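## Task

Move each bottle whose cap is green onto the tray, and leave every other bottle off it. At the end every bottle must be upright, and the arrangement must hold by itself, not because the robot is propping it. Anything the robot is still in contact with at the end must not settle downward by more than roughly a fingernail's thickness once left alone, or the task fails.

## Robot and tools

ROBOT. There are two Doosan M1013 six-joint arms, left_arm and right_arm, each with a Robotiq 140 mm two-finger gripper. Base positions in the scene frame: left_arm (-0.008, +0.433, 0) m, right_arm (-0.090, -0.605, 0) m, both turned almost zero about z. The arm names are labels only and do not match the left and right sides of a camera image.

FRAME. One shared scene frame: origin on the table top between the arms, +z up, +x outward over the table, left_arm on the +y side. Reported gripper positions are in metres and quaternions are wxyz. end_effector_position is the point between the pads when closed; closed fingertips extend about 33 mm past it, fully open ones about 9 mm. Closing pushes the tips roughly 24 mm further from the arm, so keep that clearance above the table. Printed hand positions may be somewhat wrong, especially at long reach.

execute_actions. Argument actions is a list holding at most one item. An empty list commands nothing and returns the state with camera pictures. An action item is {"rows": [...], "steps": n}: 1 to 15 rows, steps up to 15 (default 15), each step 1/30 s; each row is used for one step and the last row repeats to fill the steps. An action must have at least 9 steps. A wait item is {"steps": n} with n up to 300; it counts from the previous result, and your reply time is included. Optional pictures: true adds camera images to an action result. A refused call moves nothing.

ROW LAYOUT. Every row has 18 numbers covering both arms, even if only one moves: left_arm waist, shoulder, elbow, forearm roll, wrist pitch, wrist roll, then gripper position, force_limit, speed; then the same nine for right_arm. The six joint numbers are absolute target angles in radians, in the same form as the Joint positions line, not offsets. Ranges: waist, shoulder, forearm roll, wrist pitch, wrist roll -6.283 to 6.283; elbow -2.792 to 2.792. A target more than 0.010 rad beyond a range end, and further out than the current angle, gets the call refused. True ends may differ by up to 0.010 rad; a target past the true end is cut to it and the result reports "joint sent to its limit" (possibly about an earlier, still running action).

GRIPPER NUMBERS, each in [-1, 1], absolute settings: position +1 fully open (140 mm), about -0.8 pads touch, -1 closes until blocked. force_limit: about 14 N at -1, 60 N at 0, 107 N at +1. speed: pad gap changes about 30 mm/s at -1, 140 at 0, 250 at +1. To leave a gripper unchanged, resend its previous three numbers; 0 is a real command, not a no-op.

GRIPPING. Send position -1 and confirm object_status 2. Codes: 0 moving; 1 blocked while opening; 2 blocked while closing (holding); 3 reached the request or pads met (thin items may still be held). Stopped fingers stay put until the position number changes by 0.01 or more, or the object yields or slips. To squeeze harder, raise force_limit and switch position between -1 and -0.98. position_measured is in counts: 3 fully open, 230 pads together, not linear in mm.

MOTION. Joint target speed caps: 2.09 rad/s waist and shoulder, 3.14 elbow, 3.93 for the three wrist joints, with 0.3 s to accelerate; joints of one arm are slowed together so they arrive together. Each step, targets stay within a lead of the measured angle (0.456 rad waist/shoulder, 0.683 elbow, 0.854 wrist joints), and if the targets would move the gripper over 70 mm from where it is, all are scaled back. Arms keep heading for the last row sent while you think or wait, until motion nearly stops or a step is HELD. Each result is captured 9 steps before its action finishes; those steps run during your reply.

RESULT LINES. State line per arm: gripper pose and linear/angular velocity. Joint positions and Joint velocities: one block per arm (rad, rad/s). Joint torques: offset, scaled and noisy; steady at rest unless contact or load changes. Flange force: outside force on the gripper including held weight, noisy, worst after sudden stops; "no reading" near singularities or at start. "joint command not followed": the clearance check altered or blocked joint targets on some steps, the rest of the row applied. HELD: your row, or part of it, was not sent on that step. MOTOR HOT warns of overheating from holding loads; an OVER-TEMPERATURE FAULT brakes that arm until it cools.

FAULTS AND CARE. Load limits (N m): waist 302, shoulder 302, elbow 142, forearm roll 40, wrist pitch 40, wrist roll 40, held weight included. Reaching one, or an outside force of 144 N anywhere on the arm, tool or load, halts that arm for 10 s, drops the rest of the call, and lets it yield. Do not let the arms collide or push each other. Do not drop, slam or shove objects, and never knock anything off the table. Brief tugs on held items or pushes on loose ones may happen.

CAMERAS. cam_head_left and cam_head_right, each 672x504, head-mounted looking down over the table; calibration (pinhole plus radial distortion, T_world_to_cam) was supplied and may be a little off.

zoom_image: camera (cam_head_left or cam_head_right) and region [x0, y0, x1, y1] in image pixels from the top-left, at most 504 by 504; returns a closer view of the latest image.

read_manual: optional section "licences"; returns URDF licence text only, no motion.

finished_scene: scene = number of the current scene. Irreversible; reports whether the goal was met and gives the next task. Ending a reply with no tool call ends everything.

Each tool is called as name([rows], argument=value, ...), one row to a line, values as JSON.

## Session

execute_actions(actions=[])

Scene clock: 0.00 s of 6400.00 s.
left_arm: end_effector_position=(+0.1072, +0.7125, +0.1677) position_measured=3 object_status=3 end_effector_quat_wxyz=(-0.286, +0.939, +0.148, -0.118) end_effector_velocity=(+0.000, +0.000, +0.000) end_effector_angular_velocity=(+0.001, +0.000, -0.001) | right_arm: end_effector_position=(+0.5345, -0.8241, +0.2066) position_measured=3 object_status=3 end_effector_quat_wxyz=(+0.561, -0.576, +0.309, -0.508) end_effector_velocity=(-0.000, -0.000, +0.000) end_effector_angular_velocity=(-0.000, -0.000, -0.001)
Joint positions: left_arm=[ 0.353 -0.39   2.505  0.651  1.252  1.312] | right_arm=[-0.865  0.504  2.358  1.941  1.618  0.021]
Joint velocities: left_arm=[-0.001 -0.    -0.     0.001  0.001  0.   ] | right_arm=[-0.001 -0.    -0.     0.     0.    -0.   ]
Joint torques (N m, as the joint torque sensors report them, + toward a larger angle): no reading
Flange force (N, the push that the arm receives, along the gripper's own x y z axes): no reading

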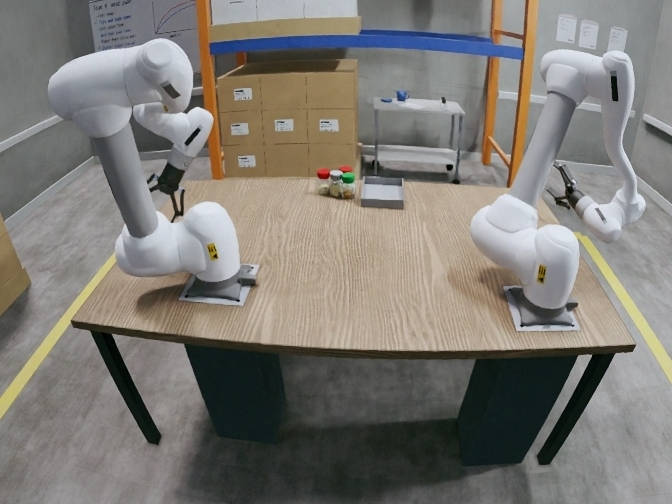

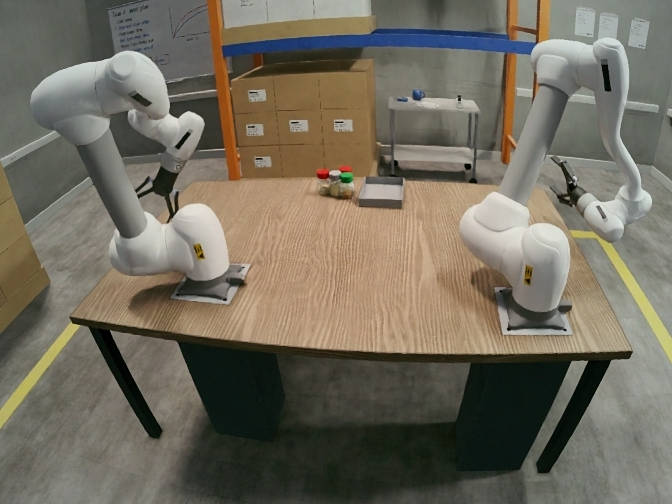

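zoom_image(camera="cam_head_left", region=[290,120,430,220])

zoom_image(camera="cam_head_right", region=[290,120,430,220])

Region (290, 120, 430, 220) of cam_head_left's 672x504 image, scaled by 3.600, with more detail than that image has; it fills the top 360 rows of this view, and the rest is white.

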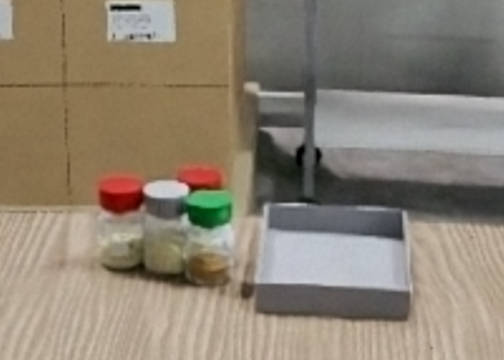

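Region (290, 120, 430, 220) of cam_head_right's 672x504 image, scaled by 3.600, with more detail than that image has; it fills the top 360 rows of this view, and the rest is white.

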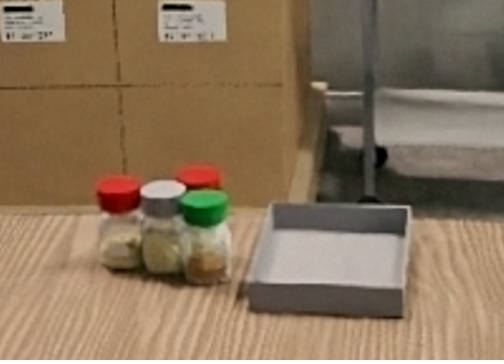

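execute_actions([
  {"rows":[[0.1,0,1.8,0,1.34,0.279,0.15,-0.3,0,-0.865,0.504,2.358,1.941,1.618,0.021,1,0,0]]},
])

execute_actions([
  {"steps":25},
])

execute_actions([
  {"rows":[[-0.5603,0.398,1.6097,0,1.1339,0.279,0.15,-0.3,0,-0.865,0.504,2.358,1.941,1.618,0.021,1,0,0]]},
])

execute_actions([
  {"steps":42},
], pictures=true)

zoom_image(camera="cam_head_left", region=[290,120,430,220])

Scene clock: 1.30 s of 6400.00 s.
left_arm: end_effector_position=(+0.1685, +0.6983, +0.1865) position_measured=36 object_status=0 end_effector_quat_wxyz=(-0.256, +0.937, +0.221, -0.082) end_effector_velocity=(+0.420, -0.114, +0.129) end_effector_angular_velocity=(-0.211, -0.792, +0.887) | right_arm: end_effector_position=(+0.5344, -0.8240, +0.2066) position_measured=3 object_status=3 end_effector_quat_wxyz=(+0.561, -0.576, +0.310, -0.508) end_effector_velocity=(-0.001, -0.000, -0.001) end_effector_angular_velocity=(+0.002, +0.002, -0.002)
Joint positions: left_arm=[ 0.316 -0.332  2.402  0.555  1.265  1.184] | right_arm=[-0.865  0.504  2.358  1.941  1.618  0.021]
Joint velocities: left_arm=[-0.252  0.388 -0.696 -0.65   0.09  -0.919] | right_arm=[-0.002  0.001  0.003 -0.    -0.    -0.001]
Joint torques (N m, as the joint torque sensors report them, + toward a larger angle): left_arm=[  2.07  -5.85 -30.84   4.38   1.02  -0.08] | right_arm=[ -5.02 -61.74 -13.76   0.29   2.41  -0.14]
Flange force (N, the push that the arm receives, along the gripper's own x y z axes): left_arm=[-8.5 -7.1 -2.0] | right_arm=[0.3 -8.9 12.5]
Steps of this call (steps 1 to 33: nothing new was sent; steps 34 to 39: the first 6 steps of this action). Readings (joint positions | what the end effector reports):
34: left_arm=[0.353 -0.390 2.505 0.651 1.252 1.312] | right_arm=[-0.865 0.504 2.358 1.941 1.618 0.021] | left_arm position_measured=3 object_status=0 | right_arm position_measured=3 object_status=3
35: left_arm=[0.351 -0.387 2.500 0.646 1.252 1.305] | right_arm=[-0.865 0.504 2.358 1.941 1.618 0.021] | left_arm position_measured=6 object_status=0 | right_arm position_measured=3 object_status=3
37: left_arm=[0.335 -0.362 2.456 0.604 1.258 1.251] | right_arm=[-0.865 0.504 2.358 1.941 1.618 0.021] | left_arm position_measured=21 object_status=0 | right_arm position_measured=3 object_status=3
39: the state above

Scene clock: 2.13 s of 6400.00 s.
left_arm: end_effector_position=(+0.4986, +0.5382, +0.2990) position_measured=110 object_status=3 end_effector_quat_wxyz=(-0.027, +0.797, +0.603, +0.006) end_effector_velocity=(+0.351, -0.257, +0.145) end_effector_angular_velocity=(-0.494, -0.301, +0.845) | right_arm: end_effector_position=(+0.5342, -0.8241, +0.2064) position_measured=3 object_status=3 end_effector_quat_wxyz=(+0.561, -0.576, +0.310, -0.508) end_effector_velocity=(+0.000, +0.001, -0.001) end_effector_angular_velocity=(+0.003, +0.001, +0.002)
Joint positions: left_arm=[ 0.121 -0.032  1.858  0.054  1.333  0.367] | right_arm=[-0.865  0.504  2.358  1.941  1.618  0.021]
Joint velocities: left_arm=[-0.218  0.336 -0.611 -0.557  0.076 -0.92 ] | right_arm=[ 0.001  0.001  0.001 -0.001  0.     0.002]
Joint torques (N m, as the joint torque sensors report them, + toward a larger angle): left_arm=[ -2.31 -31.72 -38.26   5.01   0.37  -0.01] | right_arm=[ -2.65 -62.93 -13.78   0.1    2.37  -0.1 ]
Flange force (N, the push that the arm receives, along the gripper's own x y z axes): left_arm=[1.4 -6.3 -3.8] | right_arm=[1.8 -6.0 7.8]
Kept back: nothing.
Steps of this call (steps 1 to 9: the last 9 steps of your previous action; steps 10 to 25: the robot went on to your last target). Readings (joint positions | what the end effector reports):
1: left_arm=[0.307 -0.320 2.379 0.534 1.268 1.152] | right_arm=[-0.865 0.504 2.358 1.941 1.618 0.021] | left_arm position_measured=44 object_status=0 | right_arm position_measured=3 object_status=3
2: left_arm=[0.299 -0.307 2.356 0.512 1.271 1.120] | right_arm=[-0.865 0.504 2.358 1.941 1.618 0.021] | left_arm position_measured=51 object_status=0 | right_arm position_measured=3 object_status=3
4: left_arm=[0.283 -0.282 2.310 0.470 1.276 1.052] | right_arm=[-0.865 0.504 2.358 1.941 1.618 0.021] | left_arm position_measured=66 object_status=0 | right_arm position_measured=3 object_status=3
8: left_arm=[0.251 -0.232 2.221 0.388 1.287 0.916] | right_arm=[-0.865 0.504 2.358 1.941 1.618 0.021] | left_arm position_measured=97 object_status=0 | right_arm position_measured=3 object_status=3
25: the state above

Scene clock: 2.33 s of 6400.00 s.
left_arm: end_effector_position=(+0.5602, +0.4823, +0.2861) position_measured=110 object_status=3 end_effector_quat_wxyz=(-0.012, +0.805, +0.592, +0.002) end_effector_velocity=(+0.285, -0.322, -0.122) end_effector_angular_velocity=(-0.036, -0.021, -0.546) | right_arm: end_effector_position=(+0.5342, -0.8241, +0.2064) position_measured=3 object_status=3 end_effector_quat_wxyz=(+0.561, -0.576, +0.310, -0.508) end_effector_velocity=(+0.000, +0.001, +0.001) end_effector_angular_velocity=(+0.001, -0.000, +0.001)
Joint positions: left_arm=[0.03  0.056 1.792 0.022 1.304 0.311] | right_arm=[-0.865  0.504  2.358  1.941  1.618  0.021]
Joint velocities: left_arm=[-0.552  0.453 -0.256 -0.037 -0.217  0.   ] | right_arm=[ 0.001 -0.001  0.    -0.     0.001  0.001]
Joint torques (N m, as the joint torque sensors report them, + toward a larger angle): left_arm=[ -1.02 -48.04 -38.73   4.54   0.96   0.05] | right_arm=[ -0.81 -62.75 -15.07   0.33   2.14   0.14]
Flange force (N, the push that the arm receives, along the gripper's own x y z axes): left_arm=[1.1 -4.8 0.1] | right_arm=[0.8 -7.5 2.4]
Steps of this call (steps 1 to 6: the first 6 steps of this action). Readings (joint positions | what the end effector reports):
1: left_arm=[0.114 -0.021 1.839 0.036 1.335 0.338] | right_arm=[-0.865 0.504 2.358 1.941 1.618 0.021] | left_arm position_measured=110 object_status=3 | right_arm position_measured=3 object_status=3
2: left_arm=[0.104 -0.009 1.823 0.024 1.335 0.315] | right_arm=[-0.865 0.504 2.358 1.941 1.618 0.021] | left_arm position_measured=110 object_status=3 | right_arm position_measured=3 object_status=3
4: left_arm=[0.068 0.024 1.809 0.022 1.322 0.307] | right_arm=[-0.865 0.504 2.358 1.941 1.618 0.021] | left_arm position_measured=110 object_status=3 | right_arm position_measured=3 object_status=3
6: the state above

Scene clock: 3.73 s of 6400.00 s.
left_arm: end_effector_position=(+0.6367, +0.0547, +0.1550) position_measured=110 object_status=3 end_effector_quat_wxyz=(+0.000, +0.937, +0.350, +0.000) end_effector_velocity=(-0.001, -0.000, -0.000) end_effector_angular_velocity=(-0.000, +0.001, -0.000) | right_arm: end_effector_position=(+0.5342, -0.8241, +0.2064) position_measured=3 object_status=3 end_effector_quat_wxyz=(+0.561, -0.576, +0.310, -0.508) end_effector_velocity=(-0.000, -0.001, -0.000) end_effector_angular_velocity=(+0.000, -0.000, -0.002)
Joint positions: left_arm=[-0.56   0.398  1.61   0.     1.134  0.279] | right_arm=[-0.865  0.504  2.358  1.941  1.618  0.021]
Joint velocities: left_arm=[-0.     0.     0.001 -0.001  0.     0.   ] | right_arm=[-0.002  0.001 -0.    -0.     0.    -0.   ]
Joint torques (N m, as the joint torque sensors report them, + toward a larger angle): left_arm=[ -2.7  -75.79 -36.77   4.45   0.21  -0.07] | right_arm=[ -2.9  -62.86 -14.17   0.16   2.29  -0.25]
Flange force (N, the push that the arm receives, along the gripper's own x y z axes): left_arm=[3.1 -2.2 -1.9] | right_arm=[1.4 -6.3 7.3]
Kept back: nothing.
Steps of this call (steps 1 to 9: the last 9 steps of your previous action; steps 10 to 42: the robot went on to your last target). Readings (joint positions | what the end effector reports):
1: left_arm=[0.011 0.071 1.783 0.021 1.297 0.309] | right_arm=[-0.865 0.504 2.358 1.941 1.618 0.021] | left_arm position_measured=110 object_status=3 | right_arm position_measured=3 object_status=3
2: left_arm=[-0.008 0.086 1.776 0.020 1.289 0.307] | right_arm=[-0.865 0.504 2.358 1.941 1.618 0.021] | left_arm position_measured=110 object_status=3 | right_arm position_measured=3 object_status=3
4: left_arm=[-0.046 0.113 1.761 0.018 1.276 0.305] | right_arm=[-0.865 0.504 2.358 1.941 1.618 0.021] | left_arm position_measured=110 object_status=3 | right_arm position_measured=3 object_status=3
8: left_arm=[-0.124 0.162 1.735 0.015 1.252 0.301] | right_arm=[-0.865 0.504 2.358 1.941 1.618 0.021] | left_arm position_measured=110 object_status=3 | right_arm position_measured=3 object_status=3
42: the state above

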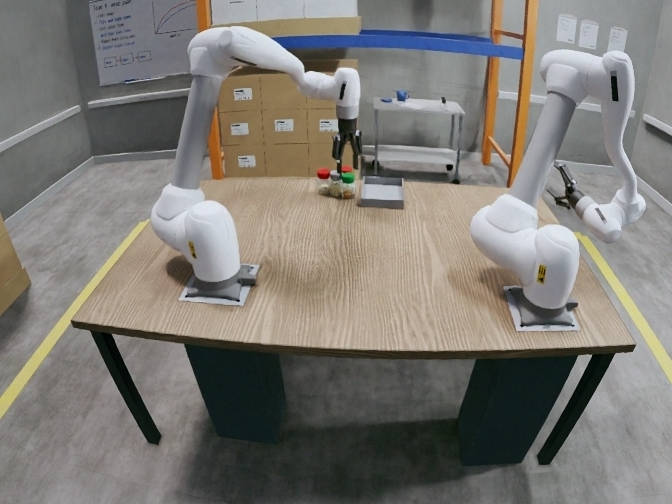

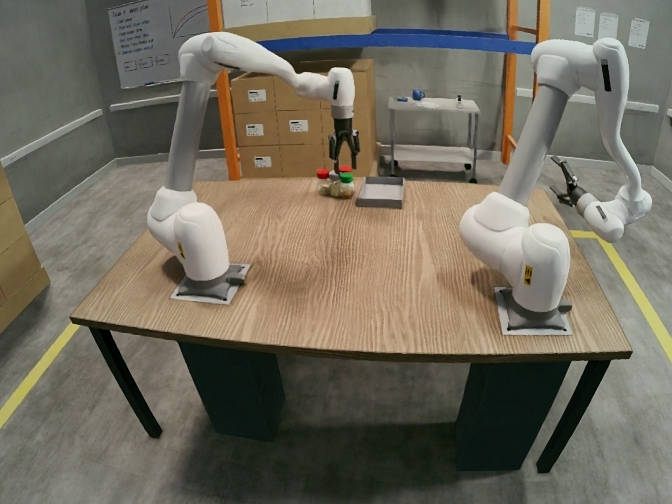

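Region (290, 120, 430, 220) of cam_head_left's 672x504 image, scaled by 3.600, with more detail than that image has; it fills the top 360 rows of this view, and the rest is white.

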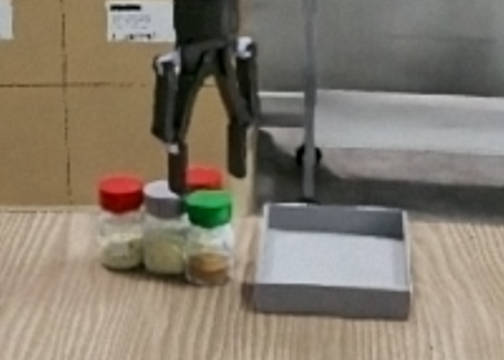

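execute_actions([
  {"rows":[[-0.5923,0.3869,1.6257,0,1.129,0.247,0.15,-0.3,0,-0.865,0.504,2.358,1.941,1.618,0.021,1,0,0]],"steps":12},
])

execute_actions([
  {"rows":[[-0.5923,0.4217,1.668,0,1.0519,0.247,0.15,-0.3,0,-0.865,0.504,2.358,1.941,1.618,0.021,1,0,0]],"steps":12},
])

execute_actions([
  {"rows":[[-0.5816,0.4254,1.6627,0,1.0535,0.258,0.15,-0.3,0,-0.865,0.504,2.358,1.941,1.618,0.021,1,0,0],[-0.5816,0.4254,1.6627,0,1.0535,0.258,0.15,-0.3,0,-0.865,0.504,2.358,1.941,1.618,0.021,1,0,0],[-0.5816,0.4254,1.6627,0,1.0535,0.258,0.15,-0.3,0,-0.865,0.504,2.358,1.941,1.618,0.021,1,0,0],[-0.571,0.4291,1.6574,0,1.0551,0.268,0.15,-0.3,0,-0.865,0.504,2.358,1.941,1.618,0.021,1,0,0],[-0.571,0.4291,1.6574,0,1.0551,0.268,0.15,-0.3,0,-0.865,0.504,2.358,1.941,1.618,0.021,1,0,0],[-0.571,0.4291,1.6574,0,1.0551,0.268,0.15,-0.3,0,-0.865,0.504,2.358,1.941,1.618,0.021,1,0,0],[-0.5603,0.4328,1.6521,0,1.0567,0.279,0.15,-0.3,0,-0.865,0.504,2.358,1.941,1.618,0.021,1,0,0]]},
])

execute_actions([
  {"rows":[[-0.5603,0.4328,1.6521,0,1.0567,0.279,-1,-0.3,-0.5,-0.865,0.504,2.358,1.941,1.618,0.021,1,0,0]]},
])

execute_actions([
  {"steps":16},
], pictures=true)

zoom_image(camera="cam_head_left", region=[290,120,430,220])

Scene clock: 5.03 s of 6400.00 s.
left_arm: end_effector_position=(+0.6296, +0.0482, +0.1549) position_measured=110 object_status=3 end_effector_quat_wxyz=(+0.000, +0.937, +0.350, +0.000) end_effector_velocity=(-0.184, -0.155, -0.003) end_effector_angular_velocity=(+0.006, +0.010, -0.008) | right_arm: end_effector_position=(+0.5342, -0.8241, +0.2064) position_measured=3 object_status=3 end_effector_quat_wxyz=(+0.561, -0.576, +0.310, -0.508) end_effector_velocity=(-0.000, +0.000, +0.000) end_effector_angular_velocity=(-0.000, -0.001, -0.000)
Joint positions: left_arm=[-0.573  0.394  1.616 -0.     1.132  0.266] | right_arm=[-0.865  0.504  2.358  1.941  1.618  0.021]
Joint velocities: left_arm=[-0.311 -0.105  0.16   0.    -0.044 -0.302] | right_arm=[ 0.    -0.     0.     0.     0.    -0.001]
Joint torques (N m, as the joint torque sensors report them, + toward a larger angle): left_arm=[-21.55 -78.02 -34.88   3.61   0.47  -0.33] | right_arm=[ -2.16 -63.46 -15.74  -0.03   2.    -0.02]
Flange force (N, the push that the arm receives, along the gripper's own x y z axes): left_arm=[-0.4 -1.2 -2.6] | right_arm=[-1.4 -5.9 5.5]
Steps of this call (steps 1 to 30: the robot went on to your last target; steps 31 to 36: nothing new was sent; steps 37 to 39: the first 3 steps of this action). Readings (joint positions | what the end effector reports):
37: left_arm=[-0.560 0.398 1.610 -0.000 1.134 0.279] | right_arm=[-0.865 0.504 2.358 1.941 1.618 0.021] | left_arm position_measured=110 object_status=3 | right_arm position_measured=3 object_status=3
38: left_arm=[-0.564 0.397 1.611 -0.000 1.133 0.276] | right_arm=[-0.865 0.504 2.358 1.941 1.618 0.021] | left_arm position_measured=110 object_status=3 | right_arm position_measured=3 object_status=3
39: the state above

Scene clock: 5.43 s of 6400.00 s.
left_arm: end_effector_position=(+0.6188, +0.0381, +0.1405) position_measured=110 object_status=3 end_effector_quat_wxyz=(+0.001, +0.937, +0.350, +0.001) end_effector_velocity=(-0.005, +0.003, -0.434) end_effector_angular_velocity=(+0.011, +0.015, -0.001) | right_arm: end_effector_position=(+0.5342, -0.8241, +0.2064) position_measured=3 object_status=3 end_effector_quat_wxyz=(+0.561, -0.576, +0.310, -0.508) end_effector_velocity=(-0.000, -0.002, -0.000) end_effector_angular_velocity=(+0.001, +0.000, -0.003)
Joint positions: left_arm=[-0.592  0.397  1.639  0.     1.103  0.247] | right_arm=[-0.865  0.504  2.358  1.941  1.618  0.021]
Joint velocities: left_arm=[-0.001  0.316  0.401  0.    -0.698 -0.   ] | right_arm=[-0.002  0.    -0.     0.001 -0.001  0.001]
Joint torques (N m, as the joint torque sensors report them, + toward a larger angle): left_arm=[-6.44 -0.19 -4.95  0.66  0.66 -0.42] | right_arm=[ -1.56 -62.55 -15.     0.09   2.27   0.02]
Flange force (N, the push that the arm receives, along the gripper's own x y z axes): left_arm=[-0.8 -9.2 -2.5] | right_arm=[0.7 -7.6 4.2]
Steps of this call (steps 1 to 9: the last 9 steps of your previous action; steps 10 to 12: the first 3 steps of this action). Readings (joint positions | what the end effector reports):
10: left_arm=[-0.592 0.387 1.626 -0.000 1.129 0.247] | right_arm=[-0.865 0.504 2.358 1.941 1.618 0.021] | left_arm position_measured=110 object_status=3 | right_arm position_measured=3 object_status=3
11: left_arm=[-0.592 0.389 1.629 0.000 1.122 0.247] | right_arm=[-0.865 0.504 2.358 1.941 1.618 0.021] | left_arm position_measured=110 object_status=3 | right_arm position_measured=3 object_status=3
12: the state above

Scene clock: 5.93 s of 6400.00 s.
left_arm: end_effector_position=(+0.6273, +0.0464, +0.1082) position_measured=110 object_status=3 end_effector_quat_wxyz=(+0.000, +0.937, +0.350, +0.000) end_effector_velocity=(+0.063, +0.055, -0.001) end_effector_angular_velocity=(+0.001, +0.000, +0.007) | right_arm: end_effector_position=(+0.5342, -0.8241, +0.2064) position_measured=3 object_status=3 end_effector_quat_wxyz=(+0.561, -0.576, +0.310, -0.508) end_effector_velocity=(+0.000, +0.002, -0.000) end_effector_angular_velocity=(-0.000, +0.000, +0.003)
Joint positions: left_arm=[-0.577  0.427  1.66   0.     1.054  0.262] | right_arm=[-0.865  0.504  2.358  1.941  1.618  0.021]
Joint velocities: left_arm=[ 0.109  0.037 -0.053  0.     0.017  0.102] | right_arm=[ 0.002 -0.     0.    -0.001  0.    -0.001]
Joint torques (N m, as the joint torque sensors report them, + toward a larger angle): left_arm=[ -5.1  -76.09 -34.34   4.23   0.26  -0.22] | right_arm=[ -1.04 -62.07 -14.47   0.25   2.1   -0.08]
Flange force (N, the push that the arm receives, along the gripper's own x y z axes): left_arm=[1.5 -2.4 -4.2] | right_arm=[1.7 -8.6 3.7]
Steps of this call (steps 1 to 9: the last 9 steps of your previous action; steps 10 to 15: the first 6 steps of this action). Readings (joint positions | what the end effector reports):
10: left_arm=[-0.592 0.422 1.668 -0.000 1.052 0.247] | right_arm=[-0.865 0.504 2.358 1.941 1.618 0.021] | left_arm position_measured=110 object_status=3 | right_arm position_measured=3 object_status=3
11: left_arm=[-0.590 0.422 1.667 -0.000 1.052 0.248] | right_arm=[-0.865 0.504 2.358 1.941 1.618 0.021] | left_arm position_measured=110 object_status=3 | right_arm position_measured=3 object_status=3
13: left_arm=[-0.584 0.425 1.664 0.000 1.053 0.255] | right_arm=[-0.865 0.504 2.358 1.941 1.618 0.021] | left_arm position_measured=110 object_status=3 | right_arm position_measured=3 object_status=3
15: the state above

Scene clock: 6.43 s of 6400.00 s.
left_arm: end_effector_position=(+0.6367, +0.0547, +0.1079) position_measured=130 object_status=0 end_effector_quat_wxyz=(+0.000, +0.937, +0.350, +0.000) end_effector_velocity=(+0.001, +0.001, +0.000) end_effector_angular_velocity=(+0.001, +0.000, +0.001) | right_arm: end_effector_position=(+0.5342, -0.8241, +0.2064) position_measured=3 object_status=3 end_effector_quat_wxyz=(+0.561, -0.576, +0.310, -0.508) end_effector_velocity=(-0.000, -0.000, -0.000) end_effector_angular_velocity=(-0.000, +0.001, -0.001)
Joint positions: left_arm=[-0.56   0.433  1.652  0.     1.057  0.279] | right_arm=[-0.865  0.504  2.358  1.941  1.618  0.021]
Joint velocities: left_arm=[ 0.001  0.    -0.001  0.001  0.001 -0.   ] | right_arm=[-0.001  0.    -0.    -0.    -0.     0.   ]
Joint torques (N m, as the joint torque sensors report them, + toward a larger angle): left_arm=[ -0.47 -76.74 -35.68   4.45   0.66  -0.26] | right_arm=[ -1.03 -62.57 -14.63   0.27   2.19   0.13]
Flange force (N, the push that the arm receives, along the gripper's own x y z axes): left_arm=[0.1 -3.4 -2.0] | right_arm=[1.4 -6.9 3.1]
Steps of this call (steps 1 to 9: the last 9 steps of your previous action; steps 10 to 15: the first 6 steps of this action). Readings (joint positions | what the end effector reports):
10: left_arm=[-0.560 0.433 1.652 0.000 1.057 0.279] | right_arm=[-0.865 0.504 2.358 1.941 1.618 0.021] | left_arm position_measured=110 object_status=0 | right_arm position_measured=3 object_status=3
11: left_arm=[-0.560 0.433 1.652 0.000 1.057 0.279] | right_arm=[-0.865 0.504 2.358 1.941 1.618 0.021] | left_arm position_measured=111 object_status=0 | right_arm position_measured=3 object_status=3
13: left_arm=[-0.560 0.433 1.652 0.000 1.057 0.279] | right_arm=[-0.865 0.504 2.358 1.941 1.618 0.021] | left_arm position_measured=121 object_status=0 | right_arm position_measured=3 object_status=3
15: the state above

Scene clock: 6.97 s of 6400.00 s.
left_arm: end_effector_position=(+0.6367, +0.0546, +0.1080) position_measured=152 object_status=2 end_effector_quat_wxyz=(+0.000, +0.937, +0.350, +0.000) end_effector_velocity=(-0.000, +0.001, +0.000) end_effector_angular_velocity=(+0.000, +0.001, +0.001) | right_arm: end_effector_position=(+0.5342, -0.8241, +0.2064) position_measured=3 object_status=3 end_effector_quat_wxyz=(+0.561, -0.576, +0.310, -0.508) end_effector_velocity=(-0.000, -0.001, +0.001) end_effector_angular_velocity=(-0.001, -0.001, -0.003)
Joint positions: left_arm=[-0.56   0.433  1.652  0.     1.057  0.279] | right_arm=[-0.865  0.504  2.358  1.941  1.618  0.021]
Joint velocities: left_arm=[ 0.001 -0.     0.001  0.     0.001 -0.   ] | right_arm=[-0.002 -0.001  0.     0.001  0.    -0.001]
Joint torques (N m, as the joint torque sensors report them, + toward a larger angle): left_arm=[ -1.2  -68.47 -29.58   4.27   0.79   0.06] | right_arm=[ -1.55 -61.79 -15.15   0.25   2.45   0.06]
Flange force (N, the push that the arm receives, along the gripper's own x y z axes): left_arm=[1.0 -2.4 -13.1] | right_arm=[0.4 -9.1 3.9]
Kept back: nothing.
Steps of this call (steps 1 to 9: the last 9 steps of your previous action; steps 10 to 15: the robot went on to your last target; step 16: nothing new was sent). Readings (joint positions | what the end effector reports):
1: left_arm=[-0.560 0.433 1.652 0.000 1.057 0.279] | right_arm=[-0.865 0.504 2.358 1.941 1.618 0.021] | left_arm position_measured=134 object_status=0 | right_arm position_measured=3 object_status=3
2: left_arm=[-0.560 0.433 1.652 0.000 1.057 0.279] | right_arm=[-0.865 0.504 2.358 1.941 1.618 0.021] | left_arm position_measured=139 object_status=0 | right_arm position_measured=3 object_status=3
4: left_arm=[-0.560 0.433 1.652 0.000 1.057 0.279] | right_arm=[-0.865 0.504 2.358 1.941 1.618 0.021] | left_arm position_measured=148 object_status=0 | right_arm position_measured=3 object_status=3
8: left_arm=[-0.560 0.433 1.652 0.000 1.057 0.279] | right_arm=[-0.865 0.504 2.358 1.941 1.618 0.021] | left_arm position_measured=152 object_status=0 | right_arm position_measured=3 object_status=3
16: the state above
All arms were judged still, so your last target was given up. Only a new action makes them travel on or press farther. Fingers that are still opening or closing keep moving.

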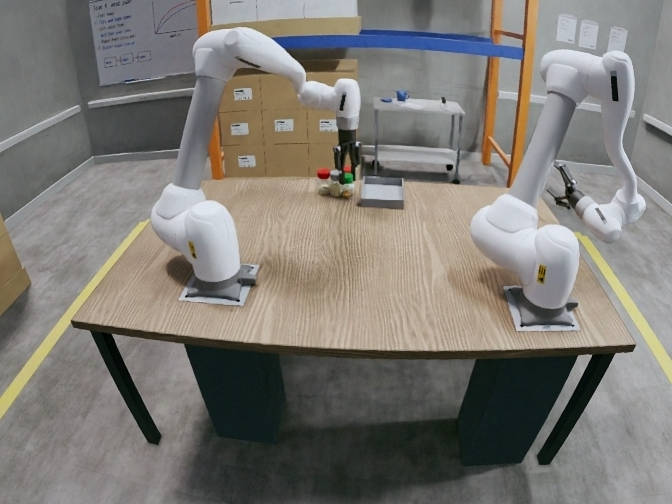

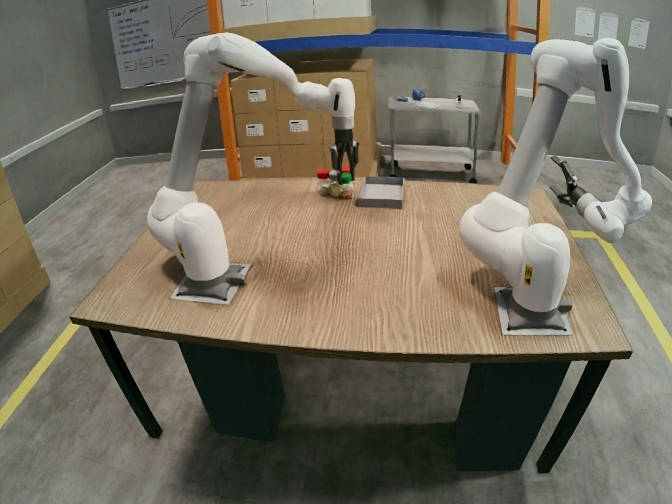

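Region (290, 120, 430, 220) of cam_head_left's 672x504 image, scaled by 3.600, with more detail than that image has; it fills the top 360 rows of this view, and the rest is white.

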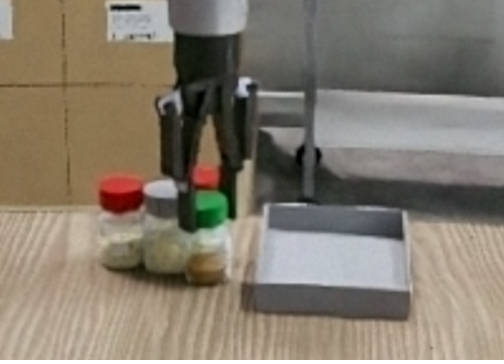

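execute_actions([
  {"rows":[[-0.5603,0.376,1.575,0,1.1906,0.279,-1,-0.3,-0.5,-0.865,0.504,2.358,1.941,1.618,0.021,1,0,0]]},
])

execute_actions([
  {"rows":[[-0.6676,0.55,1.305,0,1.2866,0.279,-1,-0.3,-0.5,-0.865,0.504,2.358,1.941,1.618,0.021,1,0,0]]},
])

execute_actions([
  {"steps":14},
])

execute_actions([
  {"rows":[[-0.6676,0.5857,1.3773,0,1.1786,0.279,-1,-0.3,-0.5,-0.865,0.504,2.358,1.941,1.618,0.021,1,0,0]]},
])

execute_actions([
  {"rows":[[-0.6676,0.5912,1.3883,0,1.1621,0.279,-1,-0.3,-0.5,-0.865,0.504,2.358,1.941,1.618,0.021,1,0,0]],"steps":12},
])

execute_actions([
  {"steps":10},
], pictures=true)

Scene clock: 7.70 s of 6400.00 s.
left_arm: end_effector_position=(+0.6375, +0.0541, +0.1748) position_measured=152 object_status=2 end_effector_quat_wxyz=(+0.000, +0.937, +0.350, +0.000) end_effector_velocity=(-0.016, +0.010, +0.328) end_effector_angular_velocity=(+0.001, +0.003, -0.000) | right_arm: end_effector_position=(+0.5342, -0.8241, +0.2064) position_measured=3 object_status=3 end_effector_quat_wxyz=(+0.561, -0.576, +0.310, -0.508) end_effector_velocity=(+0.000, +0.001, -0.000) end_effector_angular_velocity=(+0.000, +0.001, +0.002)
Joint positions: left_arm=[-0.56   0.386  1.588  0.     1.166  0.279] | right_arm=[-0.865  0.504  2.358  1.941  1.618  0.021]
Joint velocities: left_arm=[-0.    -0.233 -0.298 -0.001  0.534 -0.   ] | right_arm=[ 0.001  0.    -0.    -0.001 -0.     0.001]
Joint torques (N m, as the joint torque sensors report them, + toward a larger angle): left_arm=[ -2.78 -40.2  -20.47   2.57  -0.37  -0.25] | right_arm=[ -2.24 -60.68 -15.1   -0.06   2.13  -0.01]
Flange force (N, the push that the arm receives, along the gripper's own x y z axes): left_arm=[0.9 -0.8 -0.7] | right_arm=[-0.5 -11.9 6.5]
Steps of this call (steps 1 to 16: nothing new was sent; steps 17 to 22: the first 6 steps of this action). Readings (joint positions | what the end effector reports):
17: left_arm=[-0.560 0.433 1.652 0.000 1.057 0.279] | right_arm=[-0.865 0.504 2.358 1.941 1.618 0.021] | left_arm position_measured=152 object_status=2 | right_arm position_measured=3 object_status=3
18: left_arm=[-0.560 0.430 1.649 -0.000 1.064 0.279] | right_arm=[-0.865 0.504 2.358 1.941 1.618 0.021] | left_arm position_measured=152 object_status=2 | right_arm position_measured=3 object_status=3
20: left_arm=[-0.560 0.409 1.619 -0.000 1.116 0.279] | right_arm=[-0.865 0.504 2.358 1.941 1.618 0.021] | left_arm position_measured=152 object_status=2 | right_arm position_measured=3 object_status=3
22: the state above

Scene clock: 8.20 s of 6400.00 s.
left_arm: end_effector_position=(+0.6591, -0.0019, +0.1923) position_measured=152 object_status=2 end_effector_quat_wxyz=(+0.000, +0.944, +0.329, +0.000) end_effector_velocity=(+0.142, -0.431, +0.006) end_effector_angular_velocity=(+0.006, +0.010, -0.336) | right_arm: end_effector_position=(+0.5342, -0.8241, +0.2064) position_measured=3 object_status=3 end_effector_quat_wxyz=(+0.561, -0.576, +0.310, -0.508) end_effector_velocity=(+0.000, +0.001, -0.000) end_effector_angular_velocity=(-0.000, +0.000, +0.001)
Joint positions: left_arm=[-0.605  0.448  1.463 -0.     1.23   0.279] | right_arm=[-0.865  0.504  2.358  1.941  1.618  0.021]
Joint velocities: left_arm=[-0.336  0.544 -0.833 -0.002  0.3    0.   ] | right_arm=[ 0.001  0.     0.     0.    -0.    -0.001]
Joint torques (N m, as the joint torque sensors report them, + toward a larger angle): left_arm=[  6.89 -97.63 -36.98   4.57   0.31  -0.02] | right_arm=[ -2.54 -62.93 -14.17   0.3    2.32  -0.06]
Flange force (N, the push that the arm receives, along the gripper's own x y z axes): left_arm=[3.0 1.1 0.3] | right_arm=[1.1 -6.0 7.1]
Steps of this call (steps 1 to 9: the last 9 steps of your previous action; steps 10 to 15: the first 6 steps of this action). Readings (joint positions | what the end effector reports):
10: left_arm=[-0.560 0.376 1.575 0.000 1.191 0.279] | right_arm=[-0.865 0.504 2.358 1.941 1.618 0.021] | left_arm position_measured=152 object_status=2 | right_arm position_measured=3 object_status=3
11: left_arm=[-0.562 0.379 1.569 -0.000 1.193 0.279] | right_arm=[-0.865 0.504 2.358 1.941 1.618 0.021] | left_arm position_measured=152 object_status=2 | right_arm position_measured=3 object_status=3
13: left_arm=[-0.579 0.408 1.525 -0.000 1.209 0.279] | right_arm=[-0.865 0.504 2.358 1.941 1.618 0.021] | left_arm position_measured=152 object_status=2 | right_arm position_measured=3 object_status=3
15: the state above

Scene clock: 8.67 s of 6400.00 s.
left_arm: end_effector_position=(+0.6808, -0.0841, +0.1919) position_measured=152 object_status=2 end_effector_quat_wxyz=(+0.000, +0.954, +0.300, +0.000) end_effector_velocity=(-0.000, -0.001, -0.000) end_effector_angular_velocity=(-0.001, +0.001, -0.001) | right_arm: end_effector_position=(+0.5342, -0.8241, +0.2064) position_measured=3 object_status=3 end_effector_quat_wxyz=(+0.561, -0.576, +0.310, -0.508) end_effector_velocity=(+0.000, +0.001, +0.001) end_effector_angular_velocity=(-0.002, -0.000, +0.002)
Joint positions: left_arm=[-0.668  0.55   1.305 -0.     1.287  0.279] | right_arm=[-0.865  0.504  2.358  1.941  1.618  0.021]
Joint velocities: left_arm=[-0.001  0.001 -0.001 -0.001  0.    -0.   ] | right_arm=[ 0.001 -0.002 -0.    -0.001 -0.    -0.   ]
Joint torques (N m, as the joint torque sensors report them, + toward a larger angle): left_arm=[  0.05 -93.97 -40.95   4.92   0.26  -0.32] | right_arm=[ -2.56 -63.31 -16.23  -0.06   2.27   0.3 ]
Flange force (N, the push that the arm receives, along the gripper's own x y z axes): left_arm=[-0.8 -3.1 1.4] | right_arm=[-3.2 -6.2 6.6]
Kept back: nothing.
Steps of this call (steps 1 to 9: the last 9 steps of your previous action; steps 10 to 14: the robot went on to your last target). Readings (joint positions | what the end effector reports):
1: left_arm=[-0.616 0.466 1.435 -0.000 1.240 0.279] | right_arm=[-0.865 0.504 2.358 1.941 1.618 0.021] | left_arm position_measured=152 object_status=2 | right_arm position_measured=3 object_status=3
2: left_arm=[-0.627 0.484 1.407 -0.000 1.250 0.279] | right_arm=[-0.865 0.504 2.358 1.941 1.618 0.021] | left_arm position_measured=152 object_status=2 | right_arm position_measured=3 object_status=3
4: left_arm=[-0.648 0.519 1.353 -0.000 1.269 0.279] | right_arm=[-0.865 0.504 2.358 1.941 1.618 0.021] | left_arm position_measured=152 object_status=2 | right_arm position_measured=3 object_status=3
8: left_arm=[-0.667 0.549 1.307 -0.000 1.286 0.279] | right_arm=[-0.865 0.504 2.358 1.941 1.618 0.021] | left_arm position_measured=152 object_status=2 | right_arm position_measured=3 object_status=3
14: the state above

Scene clock: 8.87 s of 6400.00 s.
left_arm: end_effector_position=(+0.6796, -0.0833, +0.1287) position_measured=152 object_status=2 end_effector_quat_wxyz=(-0.001, +0.954, +0.300, -0.001) end_effector_velocity=(+0.000, -0.000, -0.189) end_effector_angular_velocity=(-0.017, -0.020, +0.000) | right_arm: end_effector_position=(+0.5342, -0.8241, +0.2064) position_measured=3 object_status=3 end_effector_quat_wxyz=(+0.561, -0.576, +0.310, -0.508) end_effector_velocity=(-0.000, -0.000, -0.000) end_effector_angular_velocity=(-0.000, +0.000, -0.000)
Joint positions: left_arm=[-0.668  0.583  1.371 -0.     1.19   0.279] | right_arm=[-0.865  0.504  2.358  1.941  1.618  0.021]
Joint velocities: left_arm=[-0.     0.104  0.192 -0.001 -0.321  0.   ] | right_arm=[-0. -0.  0. -0. -0.  0.]
Joint torques (N m, as the joint torque sensors report them, + toward a larger angle): left_arm=[   3.93 -148.89  -64.73    7.23   -0.09   -0.17] | right_arm=[ -3.21 -61.48 -14.76   0.03   2.24   0.  ]
Flange force (N, the push that the arm receives, along the gripper's own x y z axes): left_arm=[-1.7 -2.7 -1.5] | right_arm=[-0.4 -9.4 7.9]
Steps of this call (steps 1 to 6: the first 6 steps of this action). Readings (joint positions | what the end effector reports):
1: left_arm=[-0.668 0.550 1.305 -0.000 1.287 0.279] | right_arm=[-0.865 0.504 2.358 1.941 1.618 0.021] | left_arm position_measured=152 object_status=2 | right_arm position_measured=3 object_status=3
2: left_arm=[-0.668 0.552 1.309 0.000 1.280 0.279] | right_arm=[-0.865 0.504 2.358 1.941 1.618 0.021] | left_arm position_measured=152 object_status=2 | right_arm position_measured=3 object_status=3
4: left_arm=[-0.668 0.568 1.343 0.000 1.230 0.279] | right_arm=[-0.865 0.504 2.358 1.941 1.618 0.021] | left_arm position_measured=152 object_status=2 | right_arm position_measured=3 object_status=3
6: the state above

Scene clock: 9.27 s of 6400.00 s.
left_arm: end_effector_position=(+0.6794, -0.0830, +0.1169) position_measured=152 object_status=2 end_effector_quat_wxyz=(-0.000, +0.954, +0.299, +0.000) end_effector_velocity=(-0.016, +0.013, -0.110) end_effector_angular_velocity=(+0.028, +0.034, -0.000) | right_arm: end_effector_position=(+0.5342, -0.8241, +0.2064) position_measured=3 object_status=3 end_effector_quat_wxyz=(+0.561, -0.576, +0.310, -0.508) end_effector_velocity=(-0.000, +0.000, +0.001) end_effector_angular_velocity=(-0.002, -0.002, +0.000)
Joint positions: left_arm=[-0.668  0.589  1.384  0.     1.169  0.279] | right_arm=[-0.865  0.504  2.358  1.941  1.618  0.021]
Joint velocities: left_arm=[-0.     0.061  0.111 -0.    -0.128  0.   ] | right_arm=[ 0.    -0.001 -0.    -0.     0.    -0.001]
Joint torques (N m, as the joint torque sensors report them, + toward a larger angle): left_arm=[ -2.77 -92.47 -38.74   4.23   0.41  -0.23] | right_arm=[ -0.51 -61.52 -13.9    0.2    2.48   0.01]
Flange force (N, the push that the arm receives, along the gripper's own x y z axes): left_arm=[1.2 -4.2 2.7] | right_arm=[3.2 -9.9 3.6]
Steps of this call (steps 1 to 9: the last 9 steps of your previous action; steps 10 to 12: the first 3 steps of this action). Readings (joint positions | what the end effector reports):
10: left_arm=[-0.668 0.586 1.377 -0.000 1.179 0.279] | right_arm=[-0.865 0.504 2.358 1.941 1.618 0.021] | left_arm position_measured=152 object_status=2 | right_arm position_measured=3 object_status=3
11: left_arm=[-0.668 0.587 1.380 0.000 1.174 0.279] | right_arm=[-0.865 0.504 2.358 1.941 1.618 0.021] | left_arm position_measured=152 object_status=2 | right_arm position_measured=3 object_status=3
12: the state above

Scene clock: 9.60 s of 6400.00 s.
left_arm: end_effector_position=(+0.6791, -0.0828, +0.1126) position_measured=152 object_status=2 end_effector_quat_wxyz=(-0.000, +0.954, +0.300, +0.000) end_effector_velocity=(-0.000, +0.000, -0.000) end_effector_angular_velocity=(-0.001, +0.000, +0.000) | right_arm: end_effector_position=(+0.5342, -0.8241, +0.2064) position_measured=3 object_status=3 end_effector_quat_wxyz=(+0.561, -0.576, +0.310, -0.508) end_effector_velocity=(+0.000, +0.000, +0.001) end_effector_angular_velocity=(-0.000, -0.002, +0.000)
Joint positions: left_arm=[-0.668  0.591  1.388  0.     1.162  0.279] | right_arm=[-0.865  0.504  2.358  1.941  1.618  0.021]
Joint velocities: left_arm=[ 0.    -0.     0.001 -0.001 -0.     0.   ] | right_arm=[ 0.001 -0.002 -0.     0.002  0.     0.001]
Joint torques (N m, as the joint torque sensors report them, + toward a larger angle): left_arm=[  0.16 -94.56 -38.68   4.24   0.3   -0.26] | right_arm=[ -2.44 -63.46 -15.27   0.24   2.18   0.34]
Flange force (N, the push that the arm receives, along the gripper's own x y z axes): left_arm=[-1.0 -3.6 -0.1] | right_arm=[-1.2 -5.9 6.1]
Kept back: nothing.
Steps of this call (steps 1 to 9: the last 9 steps of your previous action; step 10: the robot went on to your last target). Readings (joint positions | what the end effector reports):
1: left_arm=[-0.668 0.590 1.386 0.000 1.166 0.279] | right_arm=[-0.865 0.504 2.358 1.941 1.618 0.021] | left_arm position_measured=152 object_status=2 | right_arm position_measured=3 object_status=3
2: left_arm=[-0.668 0.591 1.387 0.000 1.164 0.279] | right_arm=[-0.865 0.504 2.358 1.941 1.618 0.021] | left_arm position_measured=152 object_status=2 | right_arm position_measured=3 object_status=3
4: left_arm=[-0.668 0.591 1.388 0.000 1.163 0.279] | right_arm=[-0.865 0.504 2.358 1.941 1.618 0.021] | left_arm position_measured=152 object_status=2 | right_arm position_measured=3 object_status=3
8: left_arm=[-0.668 0.591 1.388 0.000 1.162 0.279] | right_arm=[-0.865 0.504 2.358 1.941 1.618 0.021] | left_arm position_measured=152 object_status=2 | right_arm position_measured=3 object_status=3
10: the state above

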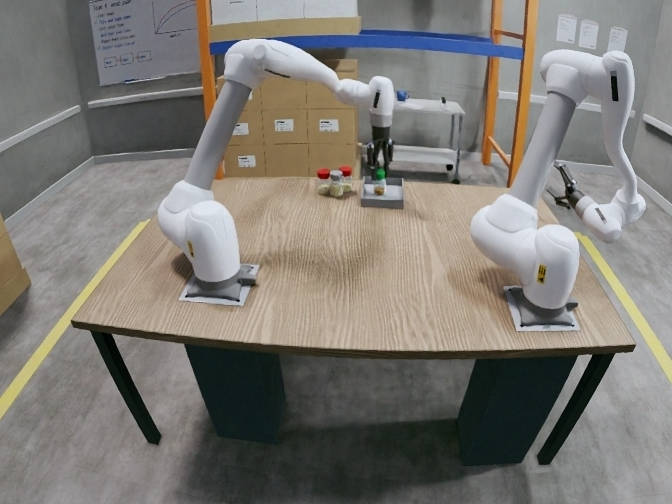

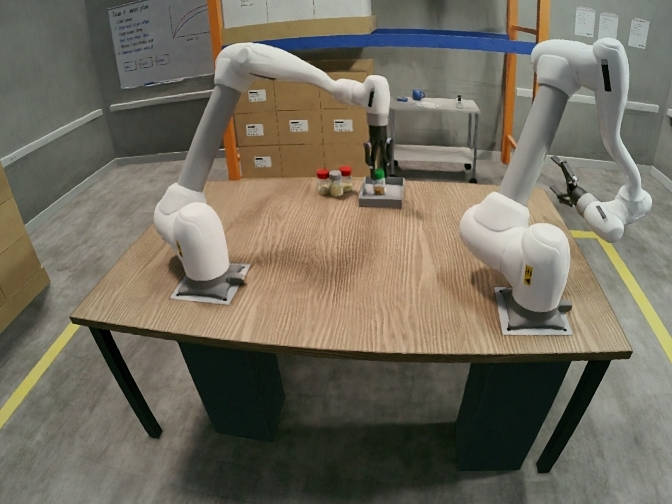

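execute_actions([
  {"rows":[[-0.6676,0.5912,1.3883,0,1.1621,0.279,0.2,-0.3,0,-0.865,0.504,2.358,1.941,1.618,0.021,1,0,0]]},
])

execute_actions([
  {"rows":[[-0.6676,0.55,1.305,0,1.2866,0.279,0.2,-0.3,0,-0.865,0.504,2.358,1.941,1.618,0.021,1,0,0]]},
])

execute_actions([
  {"steps":12},
], pictures=true)

Scene clock: 10.20 s of 6400.00 s.
left_arm: end_effector_position=(+0.6791, -0.0828, +0.1126) position_measured=119 object_status=0 end_effector_quat_wxyz=(+0.000, +0.954, +0.300, -0.000) end_effector_velocity=(+0.001, -0.000, +0.000) end_effector_angular_velocity=(-0.001, -0.001, +0.001) | right_arm: end_effector_position=(+0.5342, -0.8241, +0.2064) position_measured=3 object_status=3 end_effector_quat_wxyz=(+0.561, -0.576, +0.310, -0.508) end_effector_velocity=(-0.000, -0.000, +0.000) end_effector_angular_velocity=(+0.001, -0.000, -0.000)
Joint positions: left_arm=[-0.668  0.591  1.388 -0.     1.162  0.279] | right_arm=[-0.865  0.504  2.358  1.941  1.618  0.021]
Joint velocities: left_arm=[ 0.     0.    -0.    -0.    -0.001 -0.   ] | right_arm=[-0.001  0.     0.    -0.     0.001  0.001]
Joint torques (N m, as the joint torque sensors report them, + toward a larger angle): left_arm=[ -0.72 -93.25 -37.62   4.48   0.33  -0.4 ] | right_arm=[ -3.07 -61.89 -14.86   0.04   2.34   0.18]
Flange force (N, the push that the arm receives, along the gripper's own x y z axes): left_arm=[0.5 -2.7 -1.7] | right_arm=[-0.7 -8.1 7.6]
Steps of this call (steps 1 to 12: the robot went on to your last target; steps 13 to 18: the first 6 steps of this action). Readings (joint positions | what the end effector reports):
13: left_arm=[-0.668 0.591 1.388 0.000 1.162 0.279] | right_arm=[-0.865 0.504 2.358 1.941 1.618 0.021] | left_arm position_measured=152 object_status=0 | right_arm position_measured=3 object_status=3
14: left_arm=[-0.668 0.591 1.388 -0.000 1.162 0.279] | right_arm=[-0.865 0.504 2.358 1.941 1.618 0.021] | left_arm position_measured=152 object_status=0 | right_arm position_measured=3 object_status=3
16: left_arm=[-0.668 0.591 1.388 -0.000 1.162 0.279] | right_arm=[-0.865 0.504 2.358 1.941 1.618 0.021] | left_arm position_measured=134 object_status=0 | right_arm position_measured=3 object_status=3
18: the state above

Scene clock: 10.70 s of 6400.00 s.
left_arm: end_effector_position=(+0.6813, -0.0845, +0.1799) position_measured=104 object_status=3 end_effector_quat_wxyz=(+0.001, +0.954, +0.300, +0.000) end_effector_velocity=(-0.009, +0.007, +0.293) end_effector_angular_velocity=(+0.008, +0.009, +0.000) | right_arm: end_effector_position=(+0.5342, -0.8241, +0.2064) position_measured=3 object_status=3 end_effector_quat_wxyz=(+0.561, -0.576, +0.310, -0.508) end_effector_velocity=(-0.000, -0.001, -0.000) end_effector_angular_velocity=(-0.001, -0.000, -0.002)
Joint positions: left_arm=[-0.668  0.556  1.318  0.     1.267  0.279] | right_arm=[-0.865  0.504  2.358  1.941  1.618  0.021]
Joint velocities: left_arm=[-0.    -0.157 -0.296  0.     0.466 -0.001] | right_arm=[-0.001  0.     0.     0.001 -0.    -0.001]
Joint torques (N m, as the joint torque sensors report them, + toward a larger angle): left_arm=[ -3.9  -49.88 -19.36   2.36   0.45  -0.23] | right_arm=[ -1.53 -63.34 -14.28   0.31   2.16   0.03]
Flange force (N, the push that the arm receives, along the gripper's own x y z axes): left_arm=[1.6 -4.0 2.2] | right_arm=[1.9 -5.3 4.2]
Steps of this call (steps 1 to 9: the last 9 steps of your previous action; steps 10 to 15: the first 6 steps of this action). Readings (joint positions | what the end effector reports):
10: left_arm=[-0.668 0.591 1.388 -0.000 1.162 0.279] | right_arm=[-0.865 0.504 2.358 1.941 1.618 0.021] | left_arm position_measured=104 object_status=3 | right_arm position_measured=3 object_status=3
11: left_arm=[-0.668 0.590 1.385 -0.000 1.169 0.279] | right_arm=[-0.865 0.504 2.358 1.941 1.618 0.021] | left_arm position_measured=104 object_status=3 | right_arm position_measured=3 object_status=3
13: left_arm=[-0.668 0.573 1.350 -0.000 1.220 0.279] | right_arm=[-0.865 0.504 2.358 1.941 1.618 0.021] | left_arm position_measured=104 object_status=3 | right_arm position_measured=3 object_status=3
15: the state above

Scene clock: 11.10 s of 6400.00 s.
left_arm: end_effector_position=(+0.6807, -0.0842, +0.1917) position_measured=104 object_status=3 end_effector_quat_wxyz=(-0.000, +0.954, +0.300, -0.000) end_effector_velocity=(-0.001, +0.001, -0.001) end_effector_angular_velocity=(+0.001, +0.001, +0.000) | right_arm: end_effector_position=(+0.5342, -0.8241, +0.2064) position_measured=3 object_status=3 end_effector_quat_wxyz=(+0.561, -0.576, +0.310, -0.508) end_effector_velocity=(+0.001, +0.001, -0.000) end_effector_angular_velocity=(+0.000, -0.000, +0.002)
Joint positions: left_arm=[-0.668  0.55   1.305  0.     1.287  0.279] | right_arm=[-0.865  0.504  2.358  1.941  1.618  0.021]
Joint velocities: left_arm=[ 0.    -0.     0.001 -0.    -0.    -0.   ] | right_arm=[ 0.002  0.    -0.     0.     0.     0.   ]
Joint torques (N m, as the joint torque sensors report them, + toward a larger angle): left_arm=[ -0.51 -91.62 -39.     4.72   0.25  -0.37] | right_arm=[ -2.71 -62.59 -14.18   0.49   2.3   -0.02]
Flange force (N, the push that the arm receives, along the gripper's own x y z axes): left_arm=[0.4 -2.0 -1.7] | right_arm=[1.2 -7.2 7.0]
Kept back: nothing.
Steps of this call (steps 1 to 9: the last 9 steps of your previous action; steps 10 to 12: the robot went on to your last target). Readings (joint positions | what the end effector reports):
1: left_arm=[-0.668 0.552 1.310 0.000 1.278 0.279] | right_arm=[-0.865 0.504 2.358 1.941 1.618 0.021] | left_arm position_measured=104 object_status=3 | right_arm position_measured=3 object_status=3
2: left_arm=[-0.668 0.551 1.308 0.000 1.283 0.279] | right_arm=[-0.865 0.504 2.358 1.941 1.618 0.021] | left_arm position_measured=104 object_status=3 | right_arm position_measured=3 object_status=3
4: left_arm=[-0.668 0.550 1.306 0.000 1.286 0.279] | right_arm=[-0.865 0.504 2.358 1.941 1.618 0.021] | left_arm position_measured=104 object_status=3 | right_arm position_measured=3 object_status=3
8: left_arm=[-0.668 0.550 1.305 0.000 1.287 0.279] | right_arm=[-0.865 0.504 2.358 1.941 1.618 0.021] | left_arm position_measured=104 object_status=3 | right_arm position_measured=3 object_status=3
12: the state above

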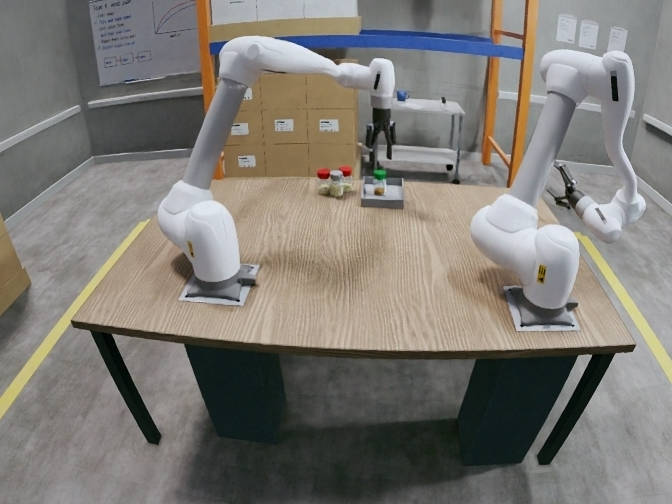

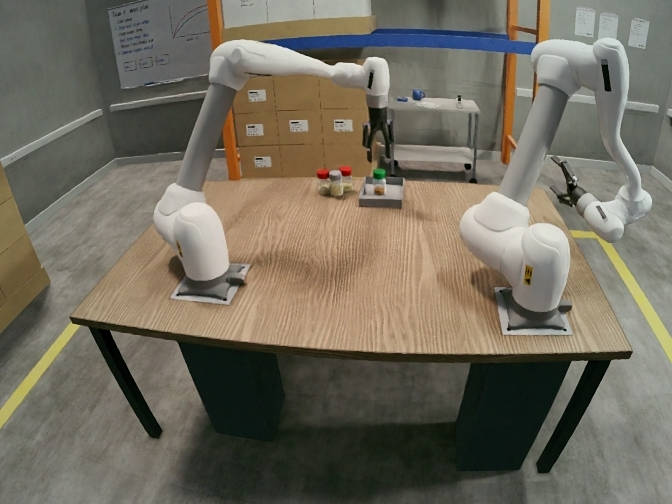

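finished_scene(scene=2)

The scene is finished: the task was done.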